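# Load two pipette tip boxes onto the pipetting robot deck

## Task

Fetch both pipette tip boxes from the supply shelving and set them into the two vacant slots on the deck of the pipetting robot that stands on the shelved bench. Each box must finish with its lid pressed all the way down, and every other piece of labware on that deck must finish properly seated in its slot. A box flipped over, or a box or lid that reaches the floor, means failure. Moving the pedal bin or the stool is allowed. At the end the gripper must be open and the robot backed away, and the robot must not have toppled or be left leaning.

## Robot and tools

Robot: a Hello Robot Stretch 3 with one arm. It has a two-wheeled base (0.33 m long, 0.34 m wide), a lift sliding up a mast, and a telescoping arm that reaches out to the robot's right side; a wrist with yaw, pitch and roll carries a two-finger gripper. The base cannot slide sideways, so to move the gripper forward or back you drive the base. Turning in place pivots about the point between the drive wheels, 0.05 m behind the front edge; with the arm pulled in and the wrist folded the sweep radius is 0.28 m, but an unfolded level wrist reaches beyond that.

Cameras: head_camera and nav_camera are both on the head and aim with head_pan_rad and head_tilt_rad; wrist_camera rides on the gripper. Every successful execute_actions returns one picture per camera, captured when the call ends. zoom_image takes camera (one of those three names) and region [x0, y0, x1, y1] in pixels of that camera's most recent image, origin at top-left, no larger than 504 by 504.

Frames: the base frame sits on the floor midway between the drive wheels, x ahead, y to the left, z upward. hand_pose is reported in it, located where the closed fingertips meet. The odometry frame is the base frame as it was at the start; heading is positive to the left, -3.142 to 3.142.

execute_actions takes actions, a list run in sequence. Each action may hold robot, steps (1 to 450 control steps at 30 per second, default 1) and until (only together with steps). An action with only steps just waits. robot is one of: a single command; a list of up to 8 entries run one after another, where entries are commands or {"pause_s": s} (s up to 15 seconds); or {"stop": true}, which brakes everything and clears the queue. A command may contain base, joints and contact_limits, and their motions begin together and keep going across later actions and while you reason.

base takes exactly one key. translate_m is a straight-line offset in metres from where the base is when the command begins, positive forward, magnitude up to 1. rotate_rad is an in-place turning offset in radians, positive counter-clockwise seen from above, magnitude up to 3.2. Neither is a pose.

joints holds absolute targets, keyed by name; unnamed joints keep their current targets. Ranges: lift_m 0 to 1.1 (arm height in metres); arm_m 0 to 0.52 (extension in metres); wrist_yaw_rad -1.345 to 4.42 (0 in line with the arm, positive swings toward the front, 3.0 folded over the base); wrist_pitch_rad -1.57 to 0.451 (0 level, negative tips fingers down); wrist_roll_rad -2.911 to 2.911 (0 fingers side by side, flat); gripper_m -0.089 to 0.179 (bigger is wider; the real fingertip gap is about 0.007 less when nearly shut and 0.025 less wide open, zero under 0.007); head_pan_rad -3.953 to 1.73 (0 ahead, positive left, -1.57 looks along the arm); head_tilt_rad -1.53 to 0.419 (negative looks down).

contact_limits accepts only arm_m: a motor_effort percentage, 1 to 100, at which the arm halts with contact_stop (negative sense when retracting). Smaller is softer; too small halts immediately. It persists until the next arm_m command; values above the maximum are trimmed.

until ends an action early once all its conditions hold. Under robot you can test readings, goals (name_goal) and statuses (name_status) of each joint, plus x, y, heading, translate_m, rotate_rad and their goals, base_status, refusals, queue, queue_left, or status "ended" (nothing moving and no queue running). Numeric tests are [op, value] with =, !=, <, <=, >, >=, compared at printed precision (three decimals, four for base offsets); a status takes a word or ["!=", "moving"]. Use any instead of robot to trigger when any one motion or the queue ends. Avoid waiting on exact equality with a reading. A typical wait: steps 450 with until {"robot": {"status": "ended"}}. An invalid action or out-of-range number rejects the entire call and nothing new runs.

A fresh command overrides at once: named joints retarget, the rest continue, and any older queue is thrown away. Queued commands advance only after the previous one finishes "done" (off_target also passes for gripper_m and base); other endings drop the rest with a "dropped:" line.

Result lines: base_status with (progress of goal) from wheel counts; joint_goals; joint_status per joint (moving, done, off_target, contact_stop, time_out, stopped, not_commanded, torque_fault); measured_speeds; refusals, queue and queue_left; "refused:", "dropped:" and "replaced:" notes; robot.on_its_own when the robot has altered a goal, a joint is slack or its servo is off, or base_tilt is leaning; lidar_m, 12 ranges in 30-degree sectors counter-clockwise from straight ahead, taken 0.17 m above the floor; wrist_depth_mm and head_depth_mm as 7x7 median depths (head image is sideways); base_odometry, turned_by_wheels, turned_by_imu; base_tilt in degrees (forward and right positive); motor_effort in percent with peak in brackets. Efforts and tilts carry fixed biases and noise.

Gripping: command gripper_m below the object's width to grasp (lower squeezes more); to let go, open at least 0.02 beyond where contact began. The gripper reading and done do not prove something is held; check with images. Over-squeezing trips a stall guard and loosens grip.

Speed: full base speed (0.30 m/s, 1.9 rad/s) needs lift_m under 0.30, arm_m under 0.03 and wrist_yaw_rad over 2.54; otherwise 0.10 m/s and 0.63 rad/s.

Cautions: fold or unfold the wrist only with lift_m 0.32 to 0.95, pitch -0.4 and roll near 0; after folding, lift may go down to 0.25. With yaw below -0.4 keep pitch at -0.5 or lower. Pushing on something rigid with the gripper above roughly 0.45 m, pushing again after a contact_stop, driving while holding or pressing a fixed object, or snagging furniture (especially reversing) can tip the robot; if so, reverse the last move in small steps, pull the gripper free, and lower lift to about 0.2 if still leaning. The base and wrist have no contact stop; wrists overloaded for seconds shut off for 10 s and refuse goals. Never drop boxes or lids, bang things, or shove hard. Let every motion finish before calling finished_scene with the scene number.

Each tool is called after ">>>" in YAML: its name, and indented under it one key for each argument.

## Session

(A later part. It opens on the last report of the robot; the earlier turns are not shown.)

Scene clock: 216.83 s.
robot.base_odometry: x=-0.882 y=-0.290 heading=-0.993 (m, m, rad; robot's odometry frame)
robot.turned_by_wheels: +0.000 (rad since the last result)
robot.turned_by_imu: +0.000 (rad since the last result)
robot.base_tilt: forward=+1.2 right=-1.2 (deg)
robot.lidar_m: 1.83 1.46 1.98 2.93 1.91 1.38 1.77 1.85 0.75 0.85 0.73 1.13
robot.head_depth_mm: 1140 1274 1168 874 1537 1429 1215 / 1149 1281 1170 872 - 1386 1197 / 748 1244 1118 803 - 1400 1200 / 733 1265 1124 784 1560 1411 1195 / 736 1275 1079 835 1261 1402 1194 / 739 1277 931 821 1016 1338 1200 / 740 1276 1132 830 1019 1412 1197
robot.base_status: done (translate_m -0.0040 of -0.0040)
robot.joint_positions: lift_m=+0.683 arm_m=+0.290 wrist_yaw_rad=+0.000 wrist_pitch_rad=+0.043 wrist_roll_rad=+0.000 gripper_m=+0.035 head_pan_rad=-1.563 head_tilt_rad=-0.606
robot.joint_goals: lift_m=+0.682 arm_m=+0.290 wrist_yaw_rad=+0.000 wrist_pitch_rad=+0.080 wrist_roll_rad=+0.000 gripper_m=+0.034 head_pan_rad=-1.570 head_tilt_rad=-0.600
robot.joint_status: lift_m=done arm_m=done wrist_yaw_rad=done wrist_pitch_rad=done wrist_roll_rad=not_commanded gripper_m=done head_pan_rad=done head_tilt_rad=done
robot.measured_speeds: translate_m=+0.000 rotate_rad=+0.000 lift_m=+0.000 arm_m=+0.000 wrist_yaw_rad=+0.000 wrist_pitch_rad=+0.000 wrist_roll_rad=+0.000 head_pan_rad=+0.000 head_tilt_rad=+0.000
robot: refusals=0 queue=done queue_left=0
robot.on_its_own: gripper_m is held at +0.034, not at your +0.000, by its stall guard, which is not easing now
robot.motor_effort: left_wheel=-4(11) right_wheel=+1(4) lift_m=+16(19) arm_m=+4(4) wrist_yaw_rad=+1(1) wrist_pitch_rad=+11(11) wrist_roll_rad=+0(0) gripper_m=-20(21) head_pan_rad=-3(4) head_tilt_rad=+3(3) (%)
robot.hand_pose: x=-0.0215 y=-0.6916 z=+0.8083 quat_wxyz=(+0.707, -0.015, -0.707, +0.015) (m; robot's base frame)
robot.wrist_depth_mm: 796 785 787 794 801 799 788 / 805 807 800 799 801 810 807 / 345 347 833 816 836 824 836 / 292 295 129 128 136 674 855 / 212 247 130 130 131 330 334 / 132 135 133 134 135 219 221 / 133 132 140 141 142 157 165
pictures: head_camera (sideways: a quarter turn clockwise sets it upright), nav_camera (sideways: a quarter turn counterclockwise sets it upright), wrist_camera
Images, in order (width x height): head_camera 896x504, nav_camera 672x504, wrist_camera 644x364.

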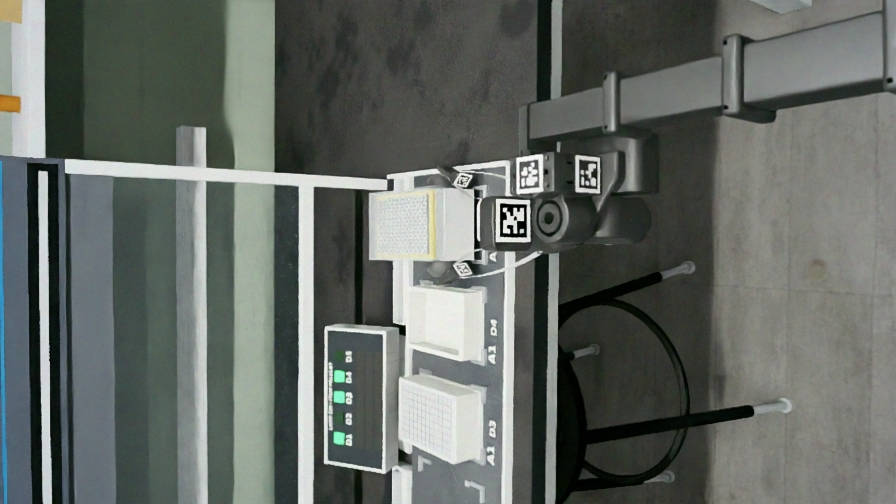

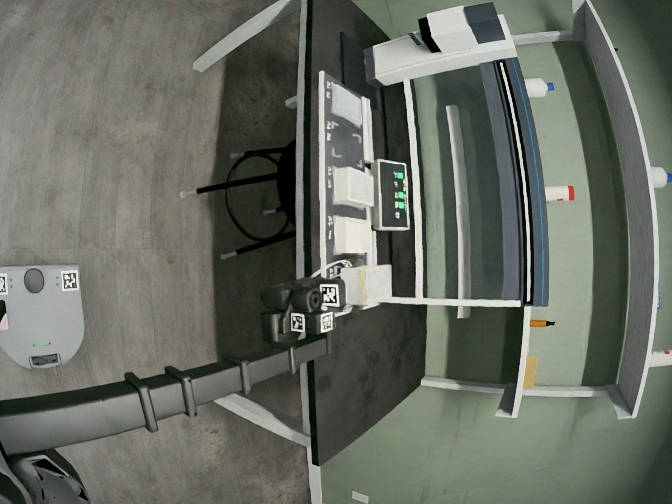

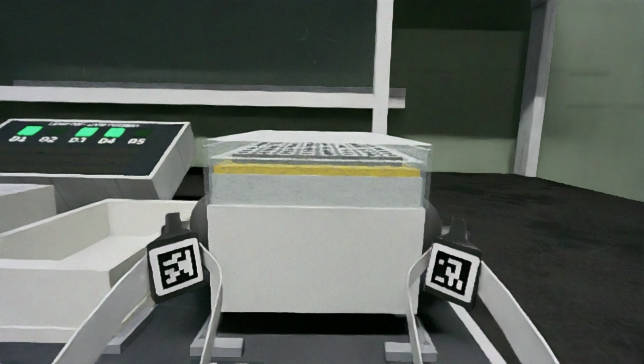

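>>> execute_actions:
  actions:
    - {"robot":[{"joints":{"arm_m":0.287}},{"joints":{"lift_m":0.674}}],"steps":450,"until":{"robot":{"status":"ended"}}}

>>> zoom_image:
  camera: "head_camera"
  region: [340,140,540,340]

Scene clock: 223.67 s.
robot.base_odometry: x=-0.882 y=-0.290 heading=-0.993 (m, m, rad; robot's odometry frame)
robot.turned_by_wheels: +0.000 (rad since the last result)
robot.turned_by_imu: +0.000 (rad since the last result)
robot.base_tilt: forward=+1.2 right=-1.2 (deg)
robot.lidar_m: 1.82 1.46 1.98 2.93 1.90 1.38 1.77 1.85 0.75 0.86 0.73 1.13
robot.head_depth_mm: 1146 1275 1170 870 1540 1429 1211 / 1147 1279 1173 869 761 1360 1180 / 746 1240 1118 804 - 1376 1194 / 736 1264 1123 798 1579 1397 1195 / 735 1267 1074 838 1259 1406 1202 / 737 1268 935 823 1017 1343 1197 / 739 1276 1129 832 1017 1414 1198
robot.base_status: done (translate_m -0.0040 of -0.0040)
robot.joint_positions: lift_m=+0.675 arm_m=+0.287 wrist_yaw_rad=+0.000 wrist_pitch_rad=+0.043 wrist_roll_rad=+0.000 gripper_m=+0.035 head_pan_rad=-1.563 head_tilt_rad=-0.606
robot.joint_goals: lift_m=+0.674 arm_m=+0.287 wrist_yaw_rad=+0.000 wrist_pitch_rad=+0.080 wrist_roll_rad=+0.000 gripper_m=+0.034 head_pan_rad=-1.570 head_tilt_rad=-0.600
robot.joint_status: lift_m=done arm_m=done wrist_yaw_rad=done wrist_pitch_rad=done wrist_roll_rad=not_commanded gripper_m=done head_pan_rad=done head_tilt_rad=done
robot.measured_speeds: translate_m=+0.000 rotate_rad=+0.000 lift_m=+0.000 arm_m=+0.000 wrist_yaw_rad=+0.000 wrist_pitch_rad=+0.000 wrist_roll_rad=+0.000 head_pan_rad=+0.000 head_tilt_rad=+0.000
robot: refusals=0 queue=done queue_left=0
robot.on_its_own: gripper_m is held at +0.034, not at your +0.000, by its stall guard, which is not easing now
robot.motor_effort: left_wheel=-5(5) right_wheel=+3(3) lift_m=+17(18) arm_m=-3(4) wrist_yaw_rad=+1(1) wrist_pitch_rad=+12(11) wrist_roll_rad=-1(0) gripper_m=-20(21) head_pan_rad=-4(4) head_tilt_rad=+3(2) (%)
robot.hand_pose: x=-0.0215 y=-0.6894 z=+0.8003 quat_wxyz=(+0.707, -0.015, -0.707, +0.015) (m; robot's base frame)
robot.wrist_depth_mm: 801 801 794 795 801 788 797 / 812 803 798 814 803 809 823 / 335 337 845 833 838 828 832 / 289 288 129 129 136 619 851 / 191 230 129 130 131 305 309 / 134 134 134 134 135 202 204 / 131 126 127 128 129 134 151
pictures: head_camera (sideways: a quarter turn clockwise sets it upright), nav_camera (sideways: a quarter turn counterclockwise sets it upright), wrist_camera
Images, in order (width x height): head_camera 896x504, nav_camera 672x504, wrist_camera 644x364.

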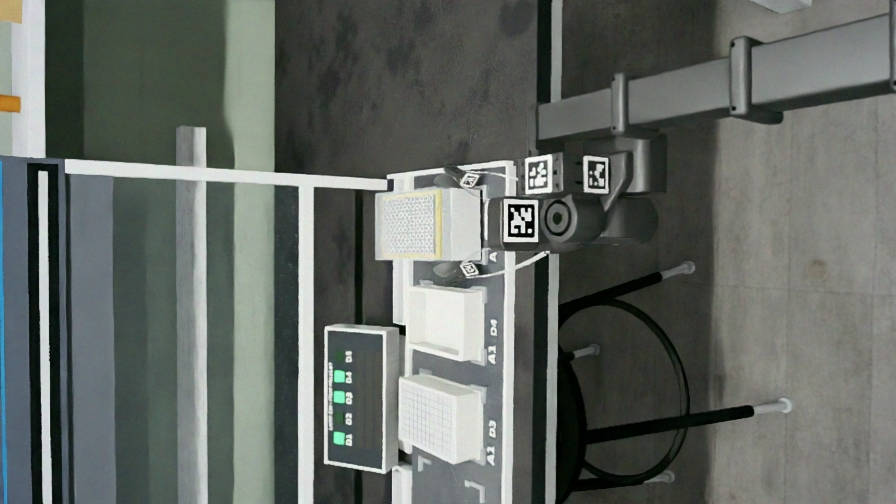

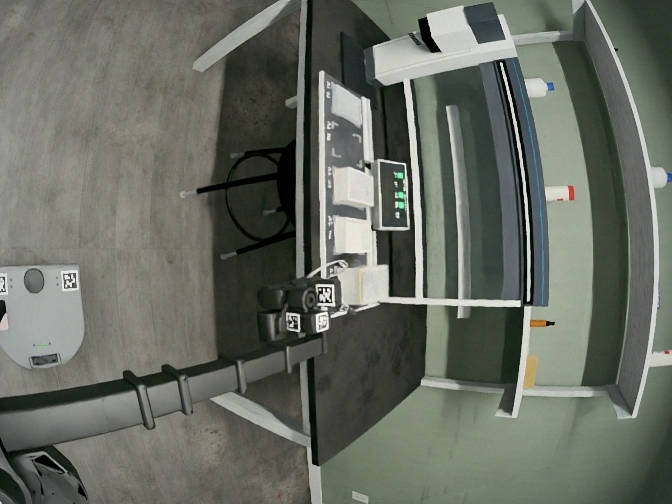

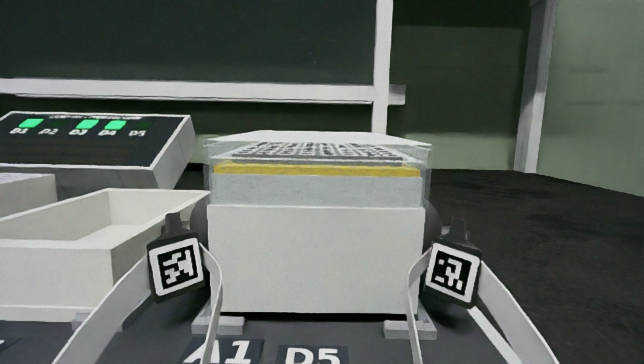

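Region (340, 140, 540, 340) of head_camera's 896x504 image, scaled by 2.520, with more detail than that image has.

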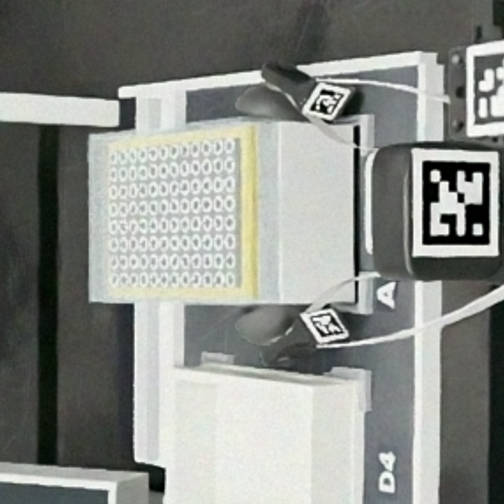

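>>> execute_actions:
  actions:
    - {"robot":[{"joints":{"lift_m":0.669}},{"joints":{"gripper_m":0.116}},{"pause_s":0.3}],"steps":450,"until":{"robot":{"status":"ended"}}}

>>> zoom_image:
  camera: "head_camera"
  region: [340,140,540,340]

Scene clock: 229.47 s.
robot.base_odometry: x=-0.882 y=-0.290 heading=-0.993 (m, m, rad; robot's odometry frame)
robot.turned_by_wheels: +0.000 (rad since the last result)
robot.turned_by_imu: +0.000 (rad since the last result)
robot.base_tilt: forward=+1.1 right=-1.2 (deg)
robot.lidar_m: 1.83 1.46 1.97 2.92 1.90 1.38 1.77 1.85 0.75 0.85 0.73 1.13
robot.head_depth_mm: 1143 1279 1173 868 1549 1425 1214 / 1149 1278 1168 867 788 - 1169 / 746 1239 1118 804 - 1362 1196 / 735 1270 1124 797 1592 1407 1196 / 736 1267 1080 838 1265 1399 1195 / 739 1269 932 822 1018 1337 1195 / 739 1276 1132 831 1016 1409 1202
robot.base_status: done (translate_m -0.0040 of -0.0040)
robot.joint_positions: lift_m=+0.670 arm_m=+0.287 wrist_yaw_rad=-0.002 wrist_pitch_rad=+0.057 wrist_roll_rad=+0.000 gripper_m=+0.116 head_pan_rad=-1.563 head_tilt_rad=-0.606
robot.joint_goals: lift_m=+0.669 arm_m=+0.287 wrist_yaw_rad=+0.000 wrist_pitch_rad=+0.080 wrist_roll_rad=+0.000 gripper_m=+0.116 head_pan_rad=-1.570 head_tilt_rad=-0.600
robot.joint_status: lift_m=done arm_m=done wrist_yaw_rad=done wrist_pitch_rad=done wrist_roll_rad=not_commanded gripper_m=done head_pan_rad=done head_tilt_rad=done
robot.measured_speeds: translate_m=+0.000 rotate_rad=+0.000 lift_m=+0.000 arm_m=+0.000 wrist_yaw_rad=+0.000 wrist_pitch_rad=+0.000 wrist_roll_rad=+0.000 head_pan_rad=+0.000 head_tilt_rad=+0.000
robot: refusals=0 queue=done queue_left=0
robot.motor_effort: left_wheel=-5(5) right_wheel=+2(2) lift_m=+16(17) arm_m=-4(4) wrist_yaw_rad=+3(2) wrist_pitch_rad=+7(11) wrist_roll_rad=+0(0) gripper_m=+0(78) head_pan_rad=-3(4) head_tilt_rad=+3(3) (%)
robot.hand_pose: x=-0.0219 y=-0.6895 z=+0.7988 quat_wxyz=(+0.707, -0.020, -0.707, +0.019) (m; robot's base frame)
robot.wrist_depth_mm: 811 817 795 803 795 790 800 / 800 819 803 819 820 817 812 / 337 341 821 829 839 841 830 / 290 286 134 129 294 654 854 / 193 229 129 130 130 310 312 / 133 138 134 134 135 215 202 / - 123 124 126 127 134 149
pictures: head_camera (sideways: a quarter turn clockwise sets it upright), nav_camera (sideways: a quarter turn counterclockwise sets it upright), wrist_camera
Images, in order (width x height): head_camera 896x504, nav_camera 672x504, wrist_camera 644x364.

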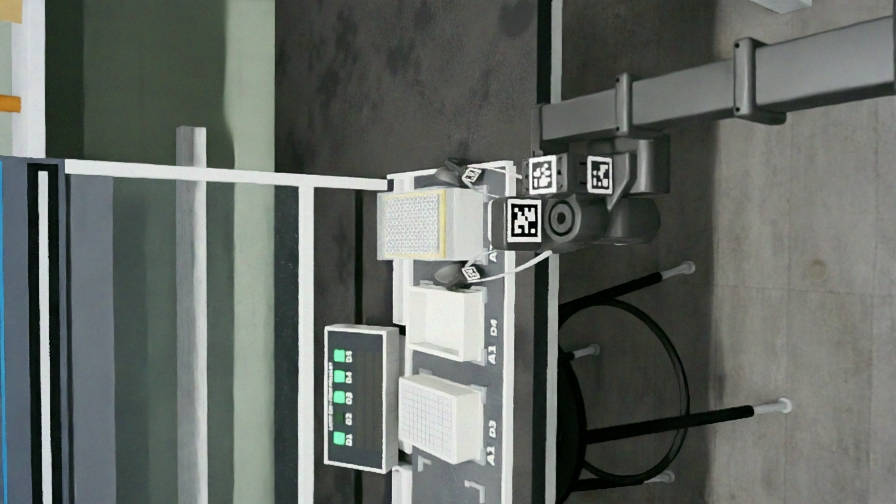

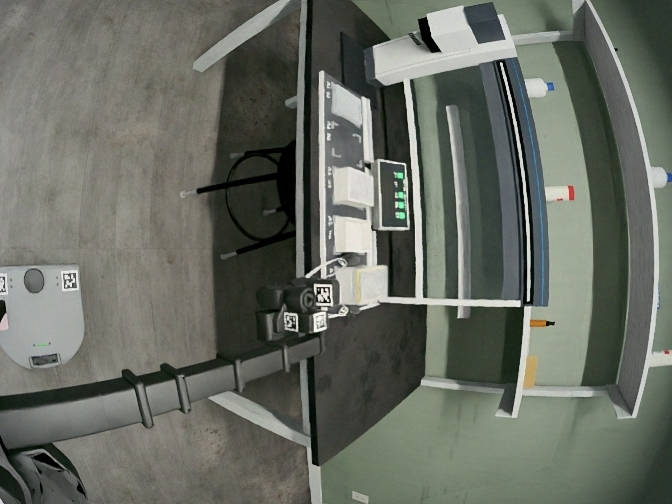

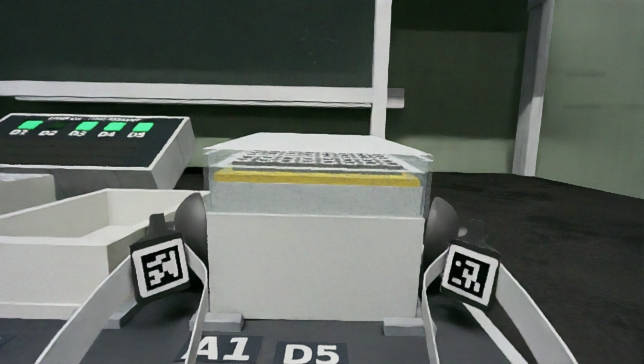

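Region (340, 140, 540, 340) of head_camera's 896x504 image, scaled by 2.520, with more detail than that image has.

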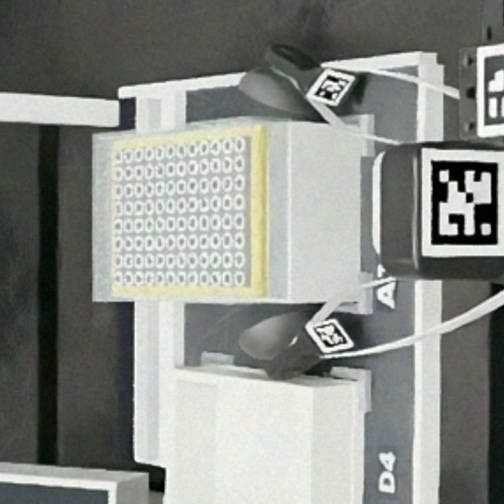

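>>> execute_actions:
  actions:
    - {"robot":[{"joints":{"gripper_m":0.11}},{"joints":{"arm_m":0.12}}],"steps":450,"until":{"robot":{"status":"ended"}}}

>>> execute_actions:
  actions:
    - {"robot":[{"joints":{"arm_m":0}},{"base":{"rotate_rad":-1.075},"joints":{"head_tilt_rad":-0.9,"gripper_m":0.179}},{"base":{"translate_m":-1.0},"joints":{"lift_m":0.46,"wrist_yaw_rad":0.24,"wrist_pitch_rad":0.02}},{"base":{"translate_m":-0.487}},{"base":{"rotate_rad":-0.512}},{"joints":{"arm_m":0.14}}],"steps":450,"until":{"robot":{"status":"ended"}}}
    - {"steps":450,"until":{"robot":{"status":"ended"}}}

Scene clock: 244.07 s.
robot.base_odometry: x=-0.882 y=-0.290 heading=-0.993 (m, m, rad; robot's odometry frame)
robot.turned_by_wheels: +0.000 (rad since the last result)
robot.turned_by_imu: +0.000 (rad since the last result)
robot.base_tilt: forward=+1.2 right=-1.2 (deg)
robot.lidar_m: 1.83 1.46 1.98 2.93 1.90 1.38 1.77 1.85 0.75 0.85 0.73 1.13
robot.head_depth_mm: 1144 1280 1172 868 1544 1404 1214 / 1146 1272 1174 873 1550 1451 - / 748 1243 1120 812 1552 - 1136 / 734 1270 1122 798 1547 1367 1170 / 737 1268 1076 838 1408 1403 1195 / 736 1272 928 823 1012 1338 1195 / 741 1275 1137 832 1017 1416 1197
robot.base_status: done (translate_m -0.0040 of -0.0040)
robot.joint_positions: lift_m=+0.670 arm_m=+0.120 wrist_yaw_rad=+0.000 wrist_pitch_rad=+0.058 wrist_roll_rad=+0.000 gripper_m=+0.110 head_pan_rad=-1.563 head_tilt_rad=-0.606
robot.joint_goals: lift_m=+0.669 arm_m=+0.120 wrist_yaw_rad=+0.000 wrist_pitch_rad=+0.080 wrist_roll_rad=+0.000 gripper_m=+0.110 head_pan_rad=-1.570 head_tilt_rad=-0.600
robot.joint_status: lift_m=done arm_m=done wrist_yaw_rad=done wrist_pitch_rad=done wrist_roll_rad=not_commanded gripper_m=done head_pan_rad=done head_tilt_rad=done
robot.measured_speeds: translate_m=+0.000 rotate_rad=+0.000 lift_m=+0.000 arm_m=+0.000 wrist_yaw_rad=+0.000 wrist_pitch_rad=+0.000 wrist_roll_rad=+0.000 head_pan_rad=+0.000 head_tilt_rad=+0.000
robot: refusals=0 queue=done queue_left=0
robot.motor_effort: left_wheel=-5(5) right_wheel=+2(2) lift_m=+16(15) arm_m=-4(3) wrist_yaw_rad=+1(2) wrist_pitch_rad=+7(7) wrist_roll_rad=+0(0) gripper_m=-2(37) head_pan_rad=-4(4) head_tilt_rad=+2(4) (%)
robot.hand_pose: x=-0.0216 y=-0.5226 z=+0.7991 quat_wxyz=(+0.707, -0.020, -0.707, +0.020) (m; robot's base frame)
robot.wrist_depth_mm: 966 969 960 935 951 956 952 / 962 977 983 975 974 981 978 / - 507 539 525 - - - / 299 329 406 296 648 677 - / 260 274 259 260 286 314 318 / 232 274 230 231 230 230 230 / 418 441 469 279 278 279 276
pictures: head_camera (sideways: a quarter turn clockwise sets it upright), nav_camera (sideways: a quarter turn counterclockwise sets it upright), wrist_camera
Images, in order (width x height): head_camera 896x504, nav_camera 672x504, wrist_camera 644x364.

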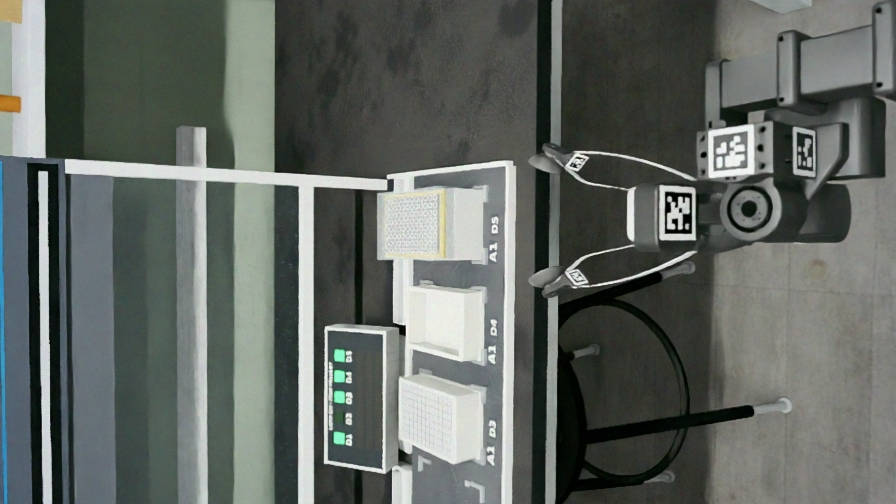

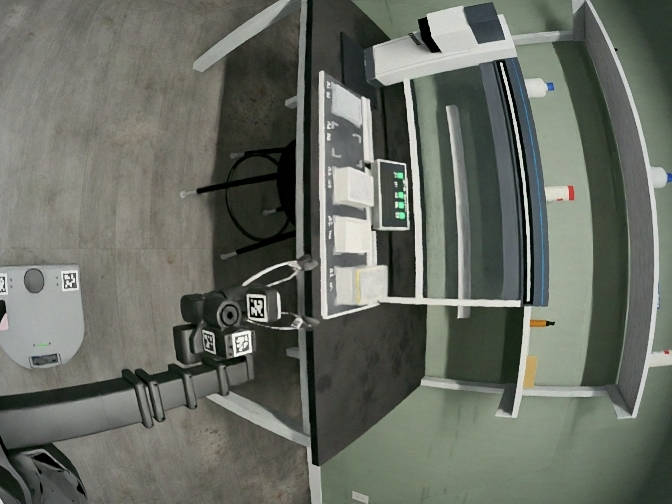

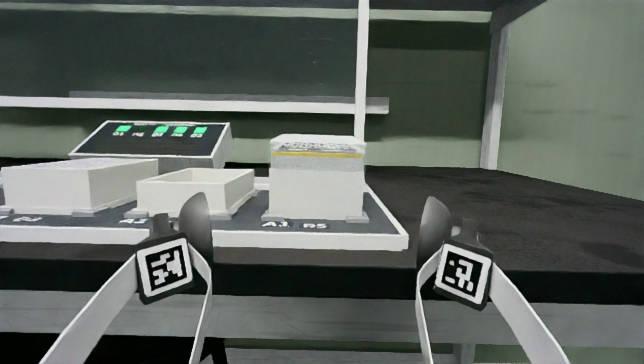

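Scene clock: 269.53 s.
robot.base_odometry: x=-0.173 y=+1.017 heading=-2.580 (m, m, rad; robot's odometry frame)
robot.turned_by_wheels: -1.587 (rad since the last result)
robot.turned_by_imu: -1.568 (rad since the last result)
robot.base_tilt: forward=+1.2 right=-1.2 (deg)
robot.lidar_m: 1.91 2.21 2.17 2.10 2.18 1.69 1.64 1.44 1.08 0.57 0.85 0.92
robot.head_depth_mm: 929 1093 1323 1548 1381 1224 1100 / 506 584 1253 1542 1404 1245 - / 643 698 996 948 1305 1205 1129 / 612 1067 1085 927 1334 1233 1134 / 644 1061 1086 948 1332 1230 1107 / 645 1063 1088 971 1324 1228 1106 / 649 566 1091 971 1327 1234 1106
robot.base_status: done (rotate_rad -0.5118 of -0.5120)
robot.joint_positions: lift_m=+0.461 arm_m=+0.140 wrist_yaw_rad=+0.240 wrist_pitch_rad=+0.004 wrist_roll_rad=+0.000 gripper_m=+0.179 head_pan_rad=-1.563 head_tilt_rad=-0.889
robot.joint_goals: lift_m=+0.460 arm_m=+0.140 wrist_yaw_rad=+0.240 wrist_pitch_rad=+0.020 wrist_roll_rad=+0.000 gripper_m=+0.179 head_pan_rad=-1.570 head_tilt_rad=-0.900
robot.joint_status: lift_m=done arm_m=done wrist_yaw_rad=done wrist_pitch_rad=done wrist_roll_rad=not_commanded gripper_m=done head_pan_rad=done head_tilt_rad=done
robot.measured_speeds: translate_m=+0.000 rotate_rad=+0.000 lift_m=+0.000 arm_m=+0.000 wrist_yaw_rad=+0.000 wrist_pitch_rad=+0.000 wrist_roll_rad=+0.000 head_pan_rad=+0.000 head_tilt_rad=+0.000
robot: refusals=0 queue=done queue_left=0
robot.motor_effort: left_wheel=+5(11) right_wheel=-4(10) lift_m=+15(15) arm_m=+4(4) wrist_yaw_rad=+1(3) wrist_pitch_rad=+5(8) wrist_roll_rad=+0(0) gripper_m=+0(84) head_pan_rad=-4(3) head_tilt_rad=-6(28) (%)
robot.hand_pose: x=+0.0394 y=-0.5336 z=+0.5763 quat_wxyz=(+0.702, +0.083, -0.702, +0.086) (m; robot's base frame)
robot.wrist_depth_mm: 694 683 642 610 576 339 180 / 707 704 665 625 589 325 176 / 719 737 682 621 594 317 173 / 485 499 514 220 224 305 171 / 307 288 291 228 254 281 167 / - 231 220 208 207 209 166 / 753 815 765 721 197 184 176
pictures: head_camera (sideways: a quarter turn clockwise sets it upright), nav_camera (sideways: a quarter turn counterclockwise sets it upright), wrist_camera
Images, in order (width x height): head_camera 896x504, nav_camera 672x504, wrist_camera 644x364.

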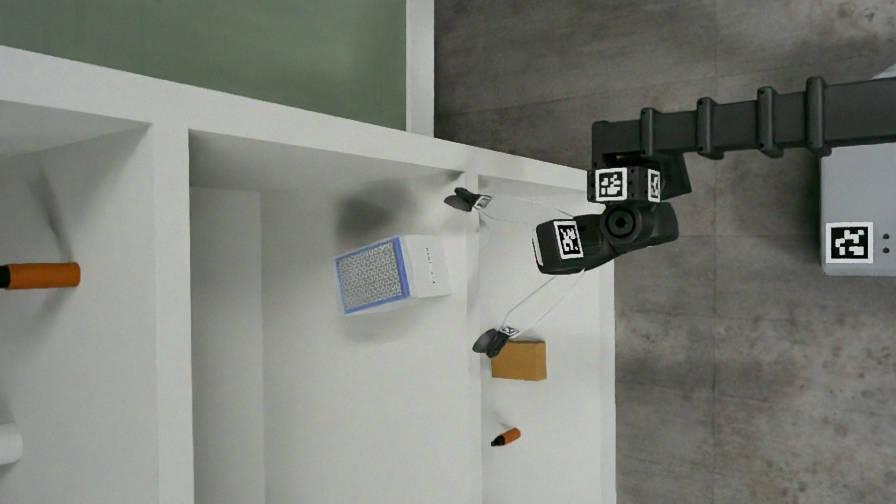

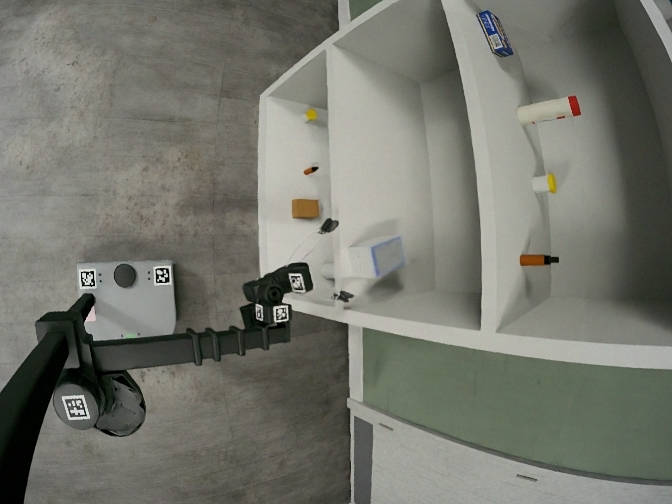

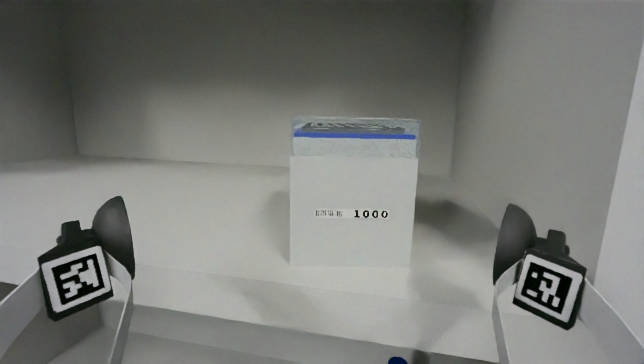

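>>> execute_actions:
  actions:
    - {"robot":[{"joints":{"gripper_m":0.155,"wrist_pitch_rad":0.05,"lift_m":0.452}},{"joints":{"arm_m":0.243}},{"joints":{"gripper_m":0.02}},{"pause_s":0.3}],"steps":450,"until":{"robot":{"status":"ended"}}}

>>> execute_actions:
  actions:
    - {"robot":[{"joints":{"lift_m":0.485}},{"pause_s":1.5}],"steps":450,"until":{"robot":{"status":"ended"}}}

Scene clock: 280.37 s.
robot.base_odometry: x=-0.173 y=+1.017 heading=-2.580 (m, m, rad; robot's odometry frame)
robot.turned_by_wheels: +0.000 (rad since the last result)
robot.turned_by_imu: +0.000 (rad since the last result)
robot.base_tilt: forward=+1.1 right=-1.2 (deg)
robot.lidar_m: 1.91 2.21 2.17 2.10 2.18 1.69 1.65 1.44 1.08 0.57 0.85 0.92
robot.head_depth_mm: 929 1092 1325 1537 1392 1226 1106 / 506 582 1256 1545 1400 1226 - / 641 697 987 942 1317 1231 1140 / 612 1069 1086 910 1315 1236 1136 / 645 1062 1088 970 1330 1229 1107 / 647 1064 1092 969 1327 1235 1108 / 646 567 1093 968 1323 1235 1111
robot.base_status: done (rotate_rad -0.5118 of -0.5120)
robot.joint_positions: lift_m=+0.453 arm_m=+0.243 wrist_yaw_rad=+0.240 wrist_pitch_rad=+0.028 wrist_roll_rad=+0.000 gripper_m=+0.021 head_pan_rad=-1.563 head_tilt_rad=-0.889
robot.joint_goals: lift_m=+0.452 arm_m=+0.243 wrist_yaw_rad=+0.240 wrist_pitch_rad=+0.050 wrist_roll_rad=+0.000 gripper_m=+0.020 head_pan_rad=-1.570 head_tilt_rad=-0.900
robot.joint_status: lift_m=done arm_m=done wrist_yaw_rad=done wrist_pitch_rad=done wrist_roll_rad=not_commanded gripper_m=done head_pan_rad=done head_tilt_rad=done
robot.measured_speeds: translate_m=+0.000 rotate_rad=+0.000 lift_m=+0.000 arm_m=+0.000 wrist_yaw_rad=+0.000 wrist_pitch_rad=+0.000 wrist_roll_rad=+0.000 head_pan_rad=+0.000 head_tilt_rad=+0.000
robot: refusals=0 queue=done queue_left=0
robot.motor_effort: left_wheel=+5(5) right_wheel=-4(5) lift_m=+16(16) arm_m=+4(3) wrist_yaw_rad=+0(1) wrist_pitch_rad=+7(6) wrist_roll_rad=-1(0) gripper_m=-25(99) head_pan_rad=-4(4) head_tilt_rad=-6(6) (%)
robot.hand_pose: x=+0.0396 y=-0.6371 z=+0.5745 quat_wxyz=(+0.701, +0.075, -0.703, +0.094) (m; robot's base frame)
robot.wrist_depth_mm: 620 579 537 509 483 333 178 / 640 594 560 522 498 323 175 / 653 615 563 132 499 314 172 / 509 524 126 126 127 305 170 / 283 288 128 129 130 268 167 / 195 196 133 133 134 209 165 / 156 150 137 137 140 156 150
pictures: head_camera (sideways: a quarter turn clockwise sets it upright), nav_camera (sideways: a quarter turn counterclockwise sets it upright), wrist_camera
Images, in order (width x height): head_camera 896x504, nav_camera 672x504, wrist_camera 644x364.

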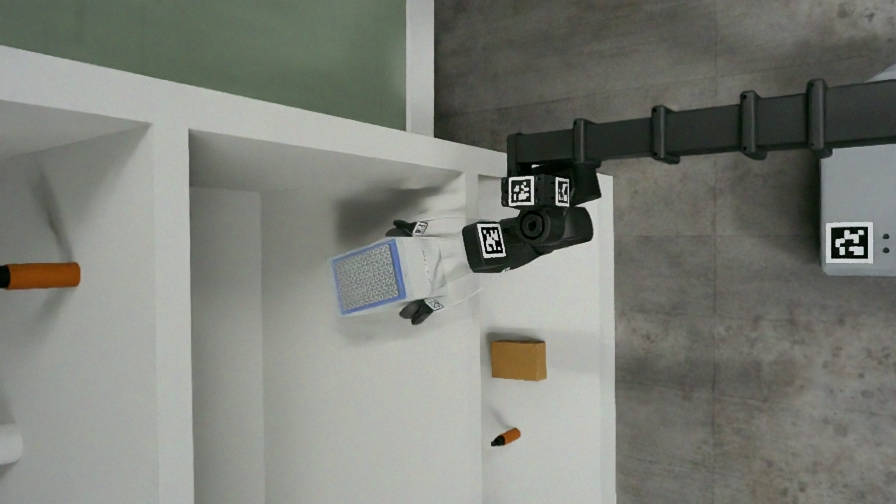

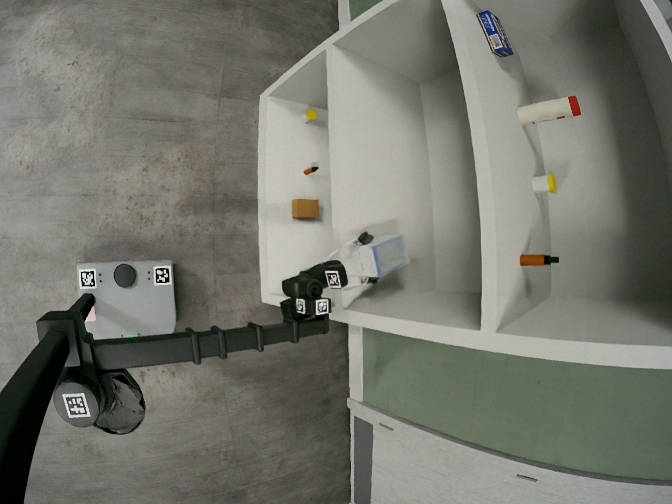

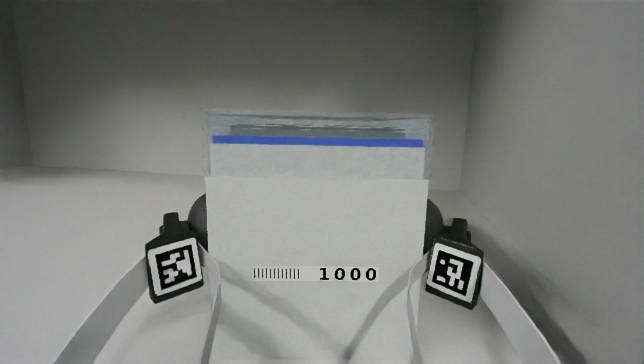

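Scene clock: 282.87 s.
robot.base_odometry: x=-0.173 y=+1.017 heading=-2.580 (m, m, rad; robot's odometry frame)
robot.turned_by_wheels: +0.000 (rad since the last result)
robot.turned_by_imu: +0.000 (rad since the last result)
robot.base_tilt: forward=+1.1 right=-1.2 (deg)
robot.lidar_m: 1.91 2.22 2.17 2.10 2.18 1.69 1.64 1.44 1.07 0.57 0.85 0.92
robot.head_depth_mm: 928 1097 1323 1551 1381 1221 1102 / 506 584 1252 1541 1398 1241 - / 640 699 989 928 1320 1225 1138 / 610 1068 1083 893 1317 1223 1140 / 645 1068 1087 962 1333 1233 1107 / 646 1063 1092 972 1331 1238 1104 / 650 566 1095 974 1324 1235 1106
robot.base_status: done (rotate_rad -0.5118 of -0.5120)
robot.joint_positions: lift_m=+0.484 arm_m=+0.243 wrist_yaw_rad=+0.240 wrist_pitch_rad=+0.014 wrist_roll_rad=+0.000 gripper_m=+0.033 head_pan_rad=-1.563 head_tilt_rad=-0.889
robot.joint_goals: lift_m=+0.485 arm_m=+0.243 wrist_yaw_rad=+0.240 wrist_pitch_rad=+0.050 wrist_roll_rad=+0.000 gripper_m=+0.032 head_pan_rad=-1.570 head_tilt_rad=-0.900
robot.joint_status: lift_m=done arm_m=done wrist_yaw_rad=done wrist_pitch_rad=done wrist_roll_rad=not_commanded gripper_m=done head_pan_rad=done head_tilt_rad=done
robot.measured_speeds: translate_m=+0.000 rotate_rad=+0.000 lift_m=+0.000 arm_m=+0.000 wrist_yaw_rad=+0.000 wrist_pitch_rad=+0.000 wrist_roll_rad=+0.000 head_pan_rad=+0.000 head_tilt_rad=+0.000
robot: refusals=0 queue=done queue_left=0
robot.on_its_own: gripper_m is held at +0.032, not at your +0.020, by its stall guard, which is not easing now
robot.motor_effort: left_wheel=+5(5) right_wheel=-5(4) lift_m=+45(48) arm_m=+4(4) wrist_yaw_rad=+1(1) wrist_pitch_rad=+11(11) wrist_roll_rad=+0(1) gripper_m=-20(25) head_pan_rad=-4(3) head_tilt_rad=-6(6) (%)
robot.hand_pose: x=+0.0396 y=-0.6368 z=+0.6026 quat_wxyz=(+0.702, +0.080, -0.702, +0.089) (m; robot's base frame)
robot.wrist_depth_mm: 610 576 541 509 482 330 178 / 634 595 552 521 494 323 175 / 651 613 561 523 501 312 173 / 618 613 133 132 134 306 170 / 354 357 132 132 133 295 167 / 247 249 133 132 133 239 164 / 199 191 133 133 134 199 162
pictures: head_camera (sideways: a quarter turn clockwise sets it upright), nav_camera (sideways: a quarter turn counterclockwise sets it upright), wrist_camera
Images, in order (width x height): head_camera 896x504, nav_camera 672x504, wrist_camera 644x364.

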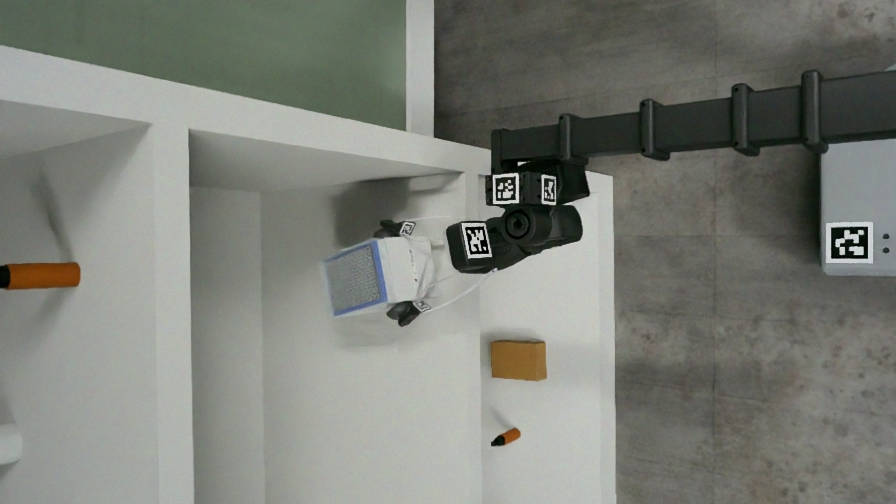

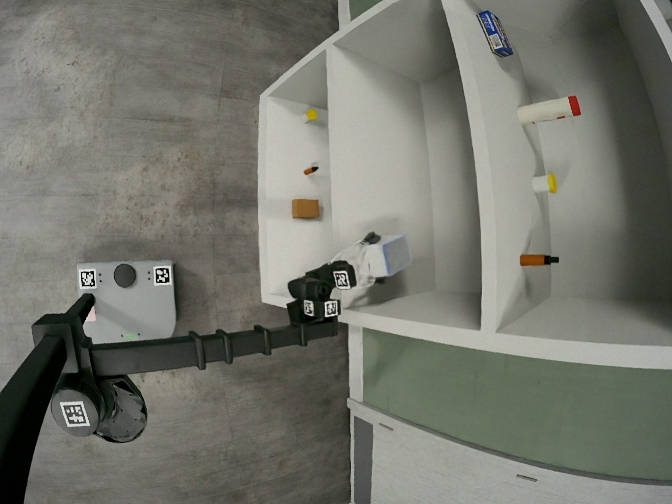

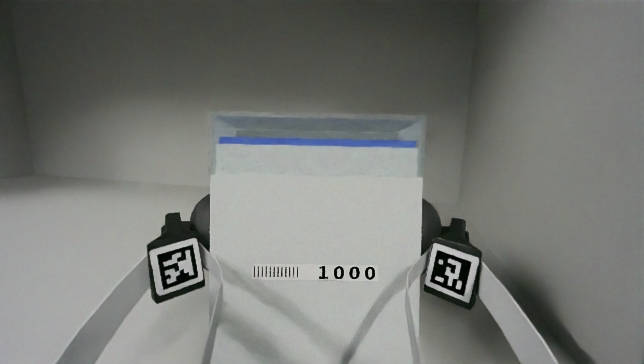

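The box sagged about 0.16 rad; I'll pitch up to level it and check stability over the shelf.

>>> execute_actions:
  actions:
    - {"robot":[{"joints":{"wrist_pitch_rad":0.22}},{"pause_s":1.5}],"steps":450,"until":{"robot":{"status":"ended"}}}

Scene clock: 288.00 s.
robot.base_odometry: x=-0.173 y=+1.017 heading=-2.580 (m, m, rad; robot's odometry frame)
robot.turned_by_wheels: +0.000 (rad since the last result)
robot.turned_by_imu: +0.000 (rad since the last result)
robot.base_tilt: forward=+1.2 right=-1.2 (deg)
robot.lidar_m: 1.91 2.22 2.17 2.10 2.18 1.69 1.65 1.44 1.08 0.57 0.85 0.92
robot.head_depth_mm: 928 1096 1325 1537 1386 1231 1101 / 506 584 1250 1536 1404 1240 - / 640 697 991 930 1313 1223 1143 / 612 1063 1082 917 1318 1226 1136 / 644 1064 1085 949 1334 1236 1105 / 647 1065 1092 971 1329 1232 1104 / 648 566 1093 972 1316 1232 1107
robot.base_status: done (rotate_rad -0.5118 of -0.5120)
robot.joint_positions: lift_m=+0.484 arm_m=+0.243 wrist_yaw_rad=+0.240 wrist_pitch_rad=+0.176 wrist_roll_rad=+0.000 gripper_m=+0.033 head_pan_rad=-1.563 head_tilt_rad=-0.889
robot.joint_goals: lift_m=+0.485 arm_m=+0.243 wrist_yaw_rad=+0.240 wrist_pitch_rad=+0.220 wrist_roll_rad=+0.000 gripper_m=+0.032 head_pan_rad=-1.570 head_tilt_rad=-0.900
robot.joint_status: lift_m=done arm_m=done wrist_yaw_rad=done wrist_pitch_rad=done wrist_roll_rad=not_commanded gripper_m=done head_pan_rad=done head_tilt_rad=done
robot.measured_speeds: translate_m=+0.000 rotate_rad=+0.000 lift_m=+0.000 arm_m=+0.000 wrist_yaw_rad=+0.000 wrist_pitch_rad=+0.000 wrist_roll_rad=+0.000 head_pan_rad=+0.000 head_tilt_rad=+0.000
robot: refusals=0 queue=done queue_left=0
robot.on_its_own: gripper_m is held at +0.032, not at your +0.020, by its stall guard, which is not easing now
robot.motor_effort: left_wheel=+4(5) right_wheel=-4(4) lift_m=+46(45) arm_m=+3(4) wrist_yaw_rad=+0(1) wrist_pitch_rad=+14(15) wrist_roll_rad=-1(0) gripper_m=-21(20) head_pan_rad=-4(4) head_tilt_rad=-5(6) (%)
robot.hand_pose: x=+0.0396 y=-0.6368 z=+0.6441 quat_wxyz=(+0.692, +0.023, -0.707, +0.146) (m; robot's base frame)
robot.wrist_depth_mm: 649 611 579 541 510 315 171 / 664 617 581 548 516 311 170 / 654 631 580 542 513 308 169 / 662 636 140 138 142 304 167 / 661 624 135 135 136 299 166 / 395 397 132 132 133 255 166 / 291 278 129 129 131 273 164
pictures: head_camera (sideways: a quarter turn clockwise sets it upright), nav_camera (sideways: a quarter turn counterclockwise sets it upright), wrist_camera
Images, in order (width x height): head_camera 896x504, nav_camera 672x504, wrist_camera 644x364.

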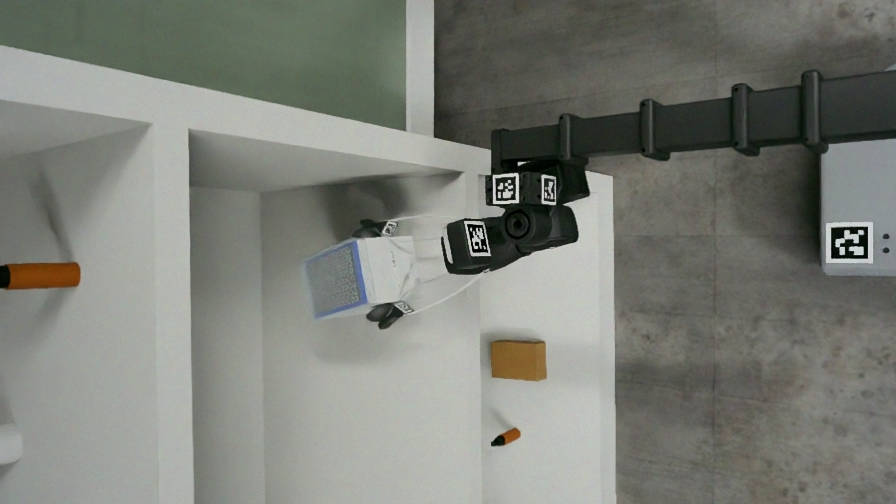

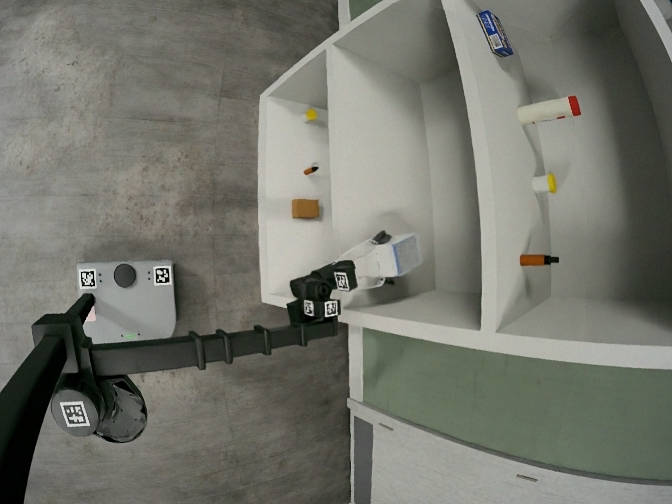

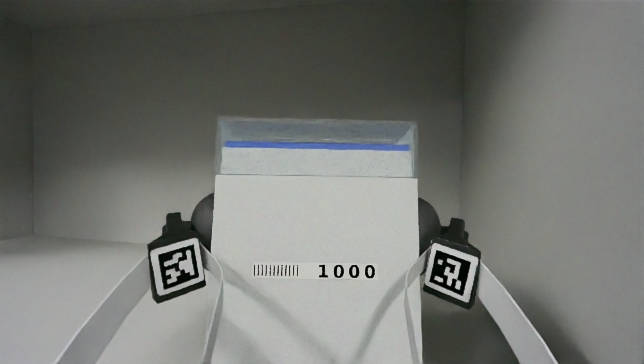

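>>> execute_actions:
  actions:
    - {"robot":[{"joints":{"gripper_m":-0.03}},{"joints":{"wrist_pitch_rad":0.1}},{"joints":{"lift_m":0.442}},{"joints":{"gripper_m":0.14}},{"joints":{"lift_m":0.452,"arm_m":0.25}}],"steps":450,"until":{"robot":{"status":"ended"}}}

Scene clock: 308.40 s.
robot.base_odometry: x=-0.173 y=+1.017 heading=-2.580 (m, m, rad; robot's odometry frame)
robot.turned_by_wheels: +0.000 (rad since the last result)
robot.turned_by_imu: +0.000 (rad since the last result)
robot.base_tilt: forward=+1.1 right=-1.2 (deg)
robot.lidar_m: 1.91 2.21 2.17 2.10 2.19 1.69 1.64 1.44 1.07 0.57 0.85 0.92
robot.head_depth_mm: 927 1092 1326 1544 1382 1221 1099 / 505 585 1248 1549 1384 1242 - / 639 698 991 927 1316 1234 1138 / 610 1064 1086 925 1322 1232 1135 / 644 1067 1090 956 1336 1233 1104 / 647 1067 1090 971 1328 1228 1106 / 648 567 1088 972 1329 1236 1107
robot.base_status: done (rotate_rad -0.5118 of -0.5120)
robot.joint_positions: lift_m=+0.451 arm_m=+0.250 wrist_yaw_rad=+0.240 wrist_pitch_rad=+0.080 wrist_roll_rad=+0.000 gripper_m=+0.140 head_pan_rad=-1.563 head_tilt_rad=-0.889
robot.joint_goals: lift_m=+0.452 arm_m=+0.250 wrist_yaw_rad=+0.240 wrist_pitch_rad=+0.100 wrist_roll_rad=+0.000 gripper_m=+0.140 head_pan_rad=-1.570 head_tilt_rad=-0.900
robot.joint_status: lift_m=done arm_m=done wrist_yaw_rad=done wrist_pitch_rad=done wrist_roll_rad=not_commanded gripper_m=done head_pan_rad=done head_tilt_rad=done
robot.measured_speeds: translate_m=+0.000 rotate_rad=+0.000 lift_m=+0.000 arm_m=+0.000 wrist_yaw_rad=+0.000 wrist_pitch_rad=+0.000 wrist_roll_rad=+0.000 head_pan_rad=+0.000 head_tilt_rad=+0.000
robot: refusals=0 queue=done queue_left=0
robot.motor_effort: left_wheel=+5(5) right_wheel=-3(5) lift_m=+44(45) arm_m=+4(5) wrist_yaw_rad=+0(0) wrist_pitch_rad=+6(12) wrist_roll_rad=+0(0) gripper_m=+0(100) head_pan_rad=-4(4) head_tilt_rad=-6(6) (%)
robot.hand_pose: x=+0.0398 y=-0.6446 z=+0.5865 quat_wxyz=(+0.698, +0.057, -0.705, +0.112) (m; robot's base frame)
robot.wrist_depth_mm: 618 583 546 511 489 325 175 / 639 602 559 524 493 321 173 / 642 606 567 530 498 311 171 / 648 612 128 129 136 303 169 / 343 389 129 129 130 245 167 / 240 205 132 132 133 - 165 / 159 168 135 134 136 174 153
pictures: head_camera (sideways: a quarter turn clockwise sets it upright), nav_camera (sideways: a quarter turn counterclockwise sets it upright), wrist_camera
Images, in order (width x height): head_camera 896x504, nav_camera 672x504, wrist_camera 644x364.

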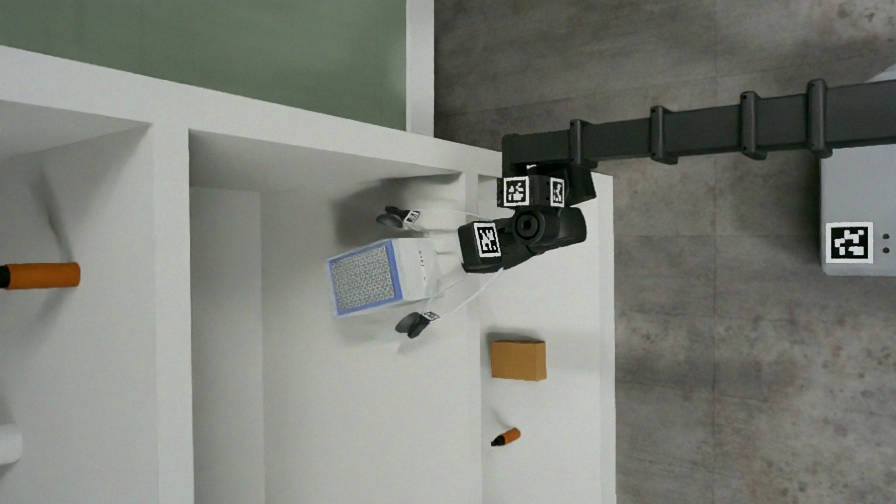

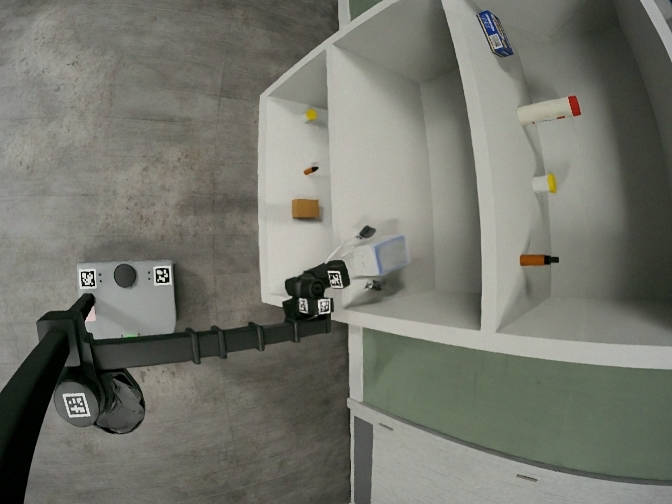

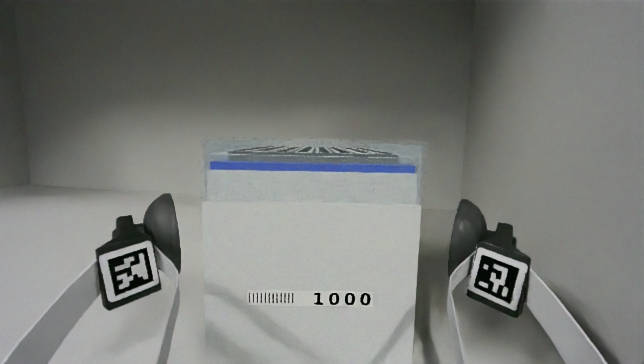

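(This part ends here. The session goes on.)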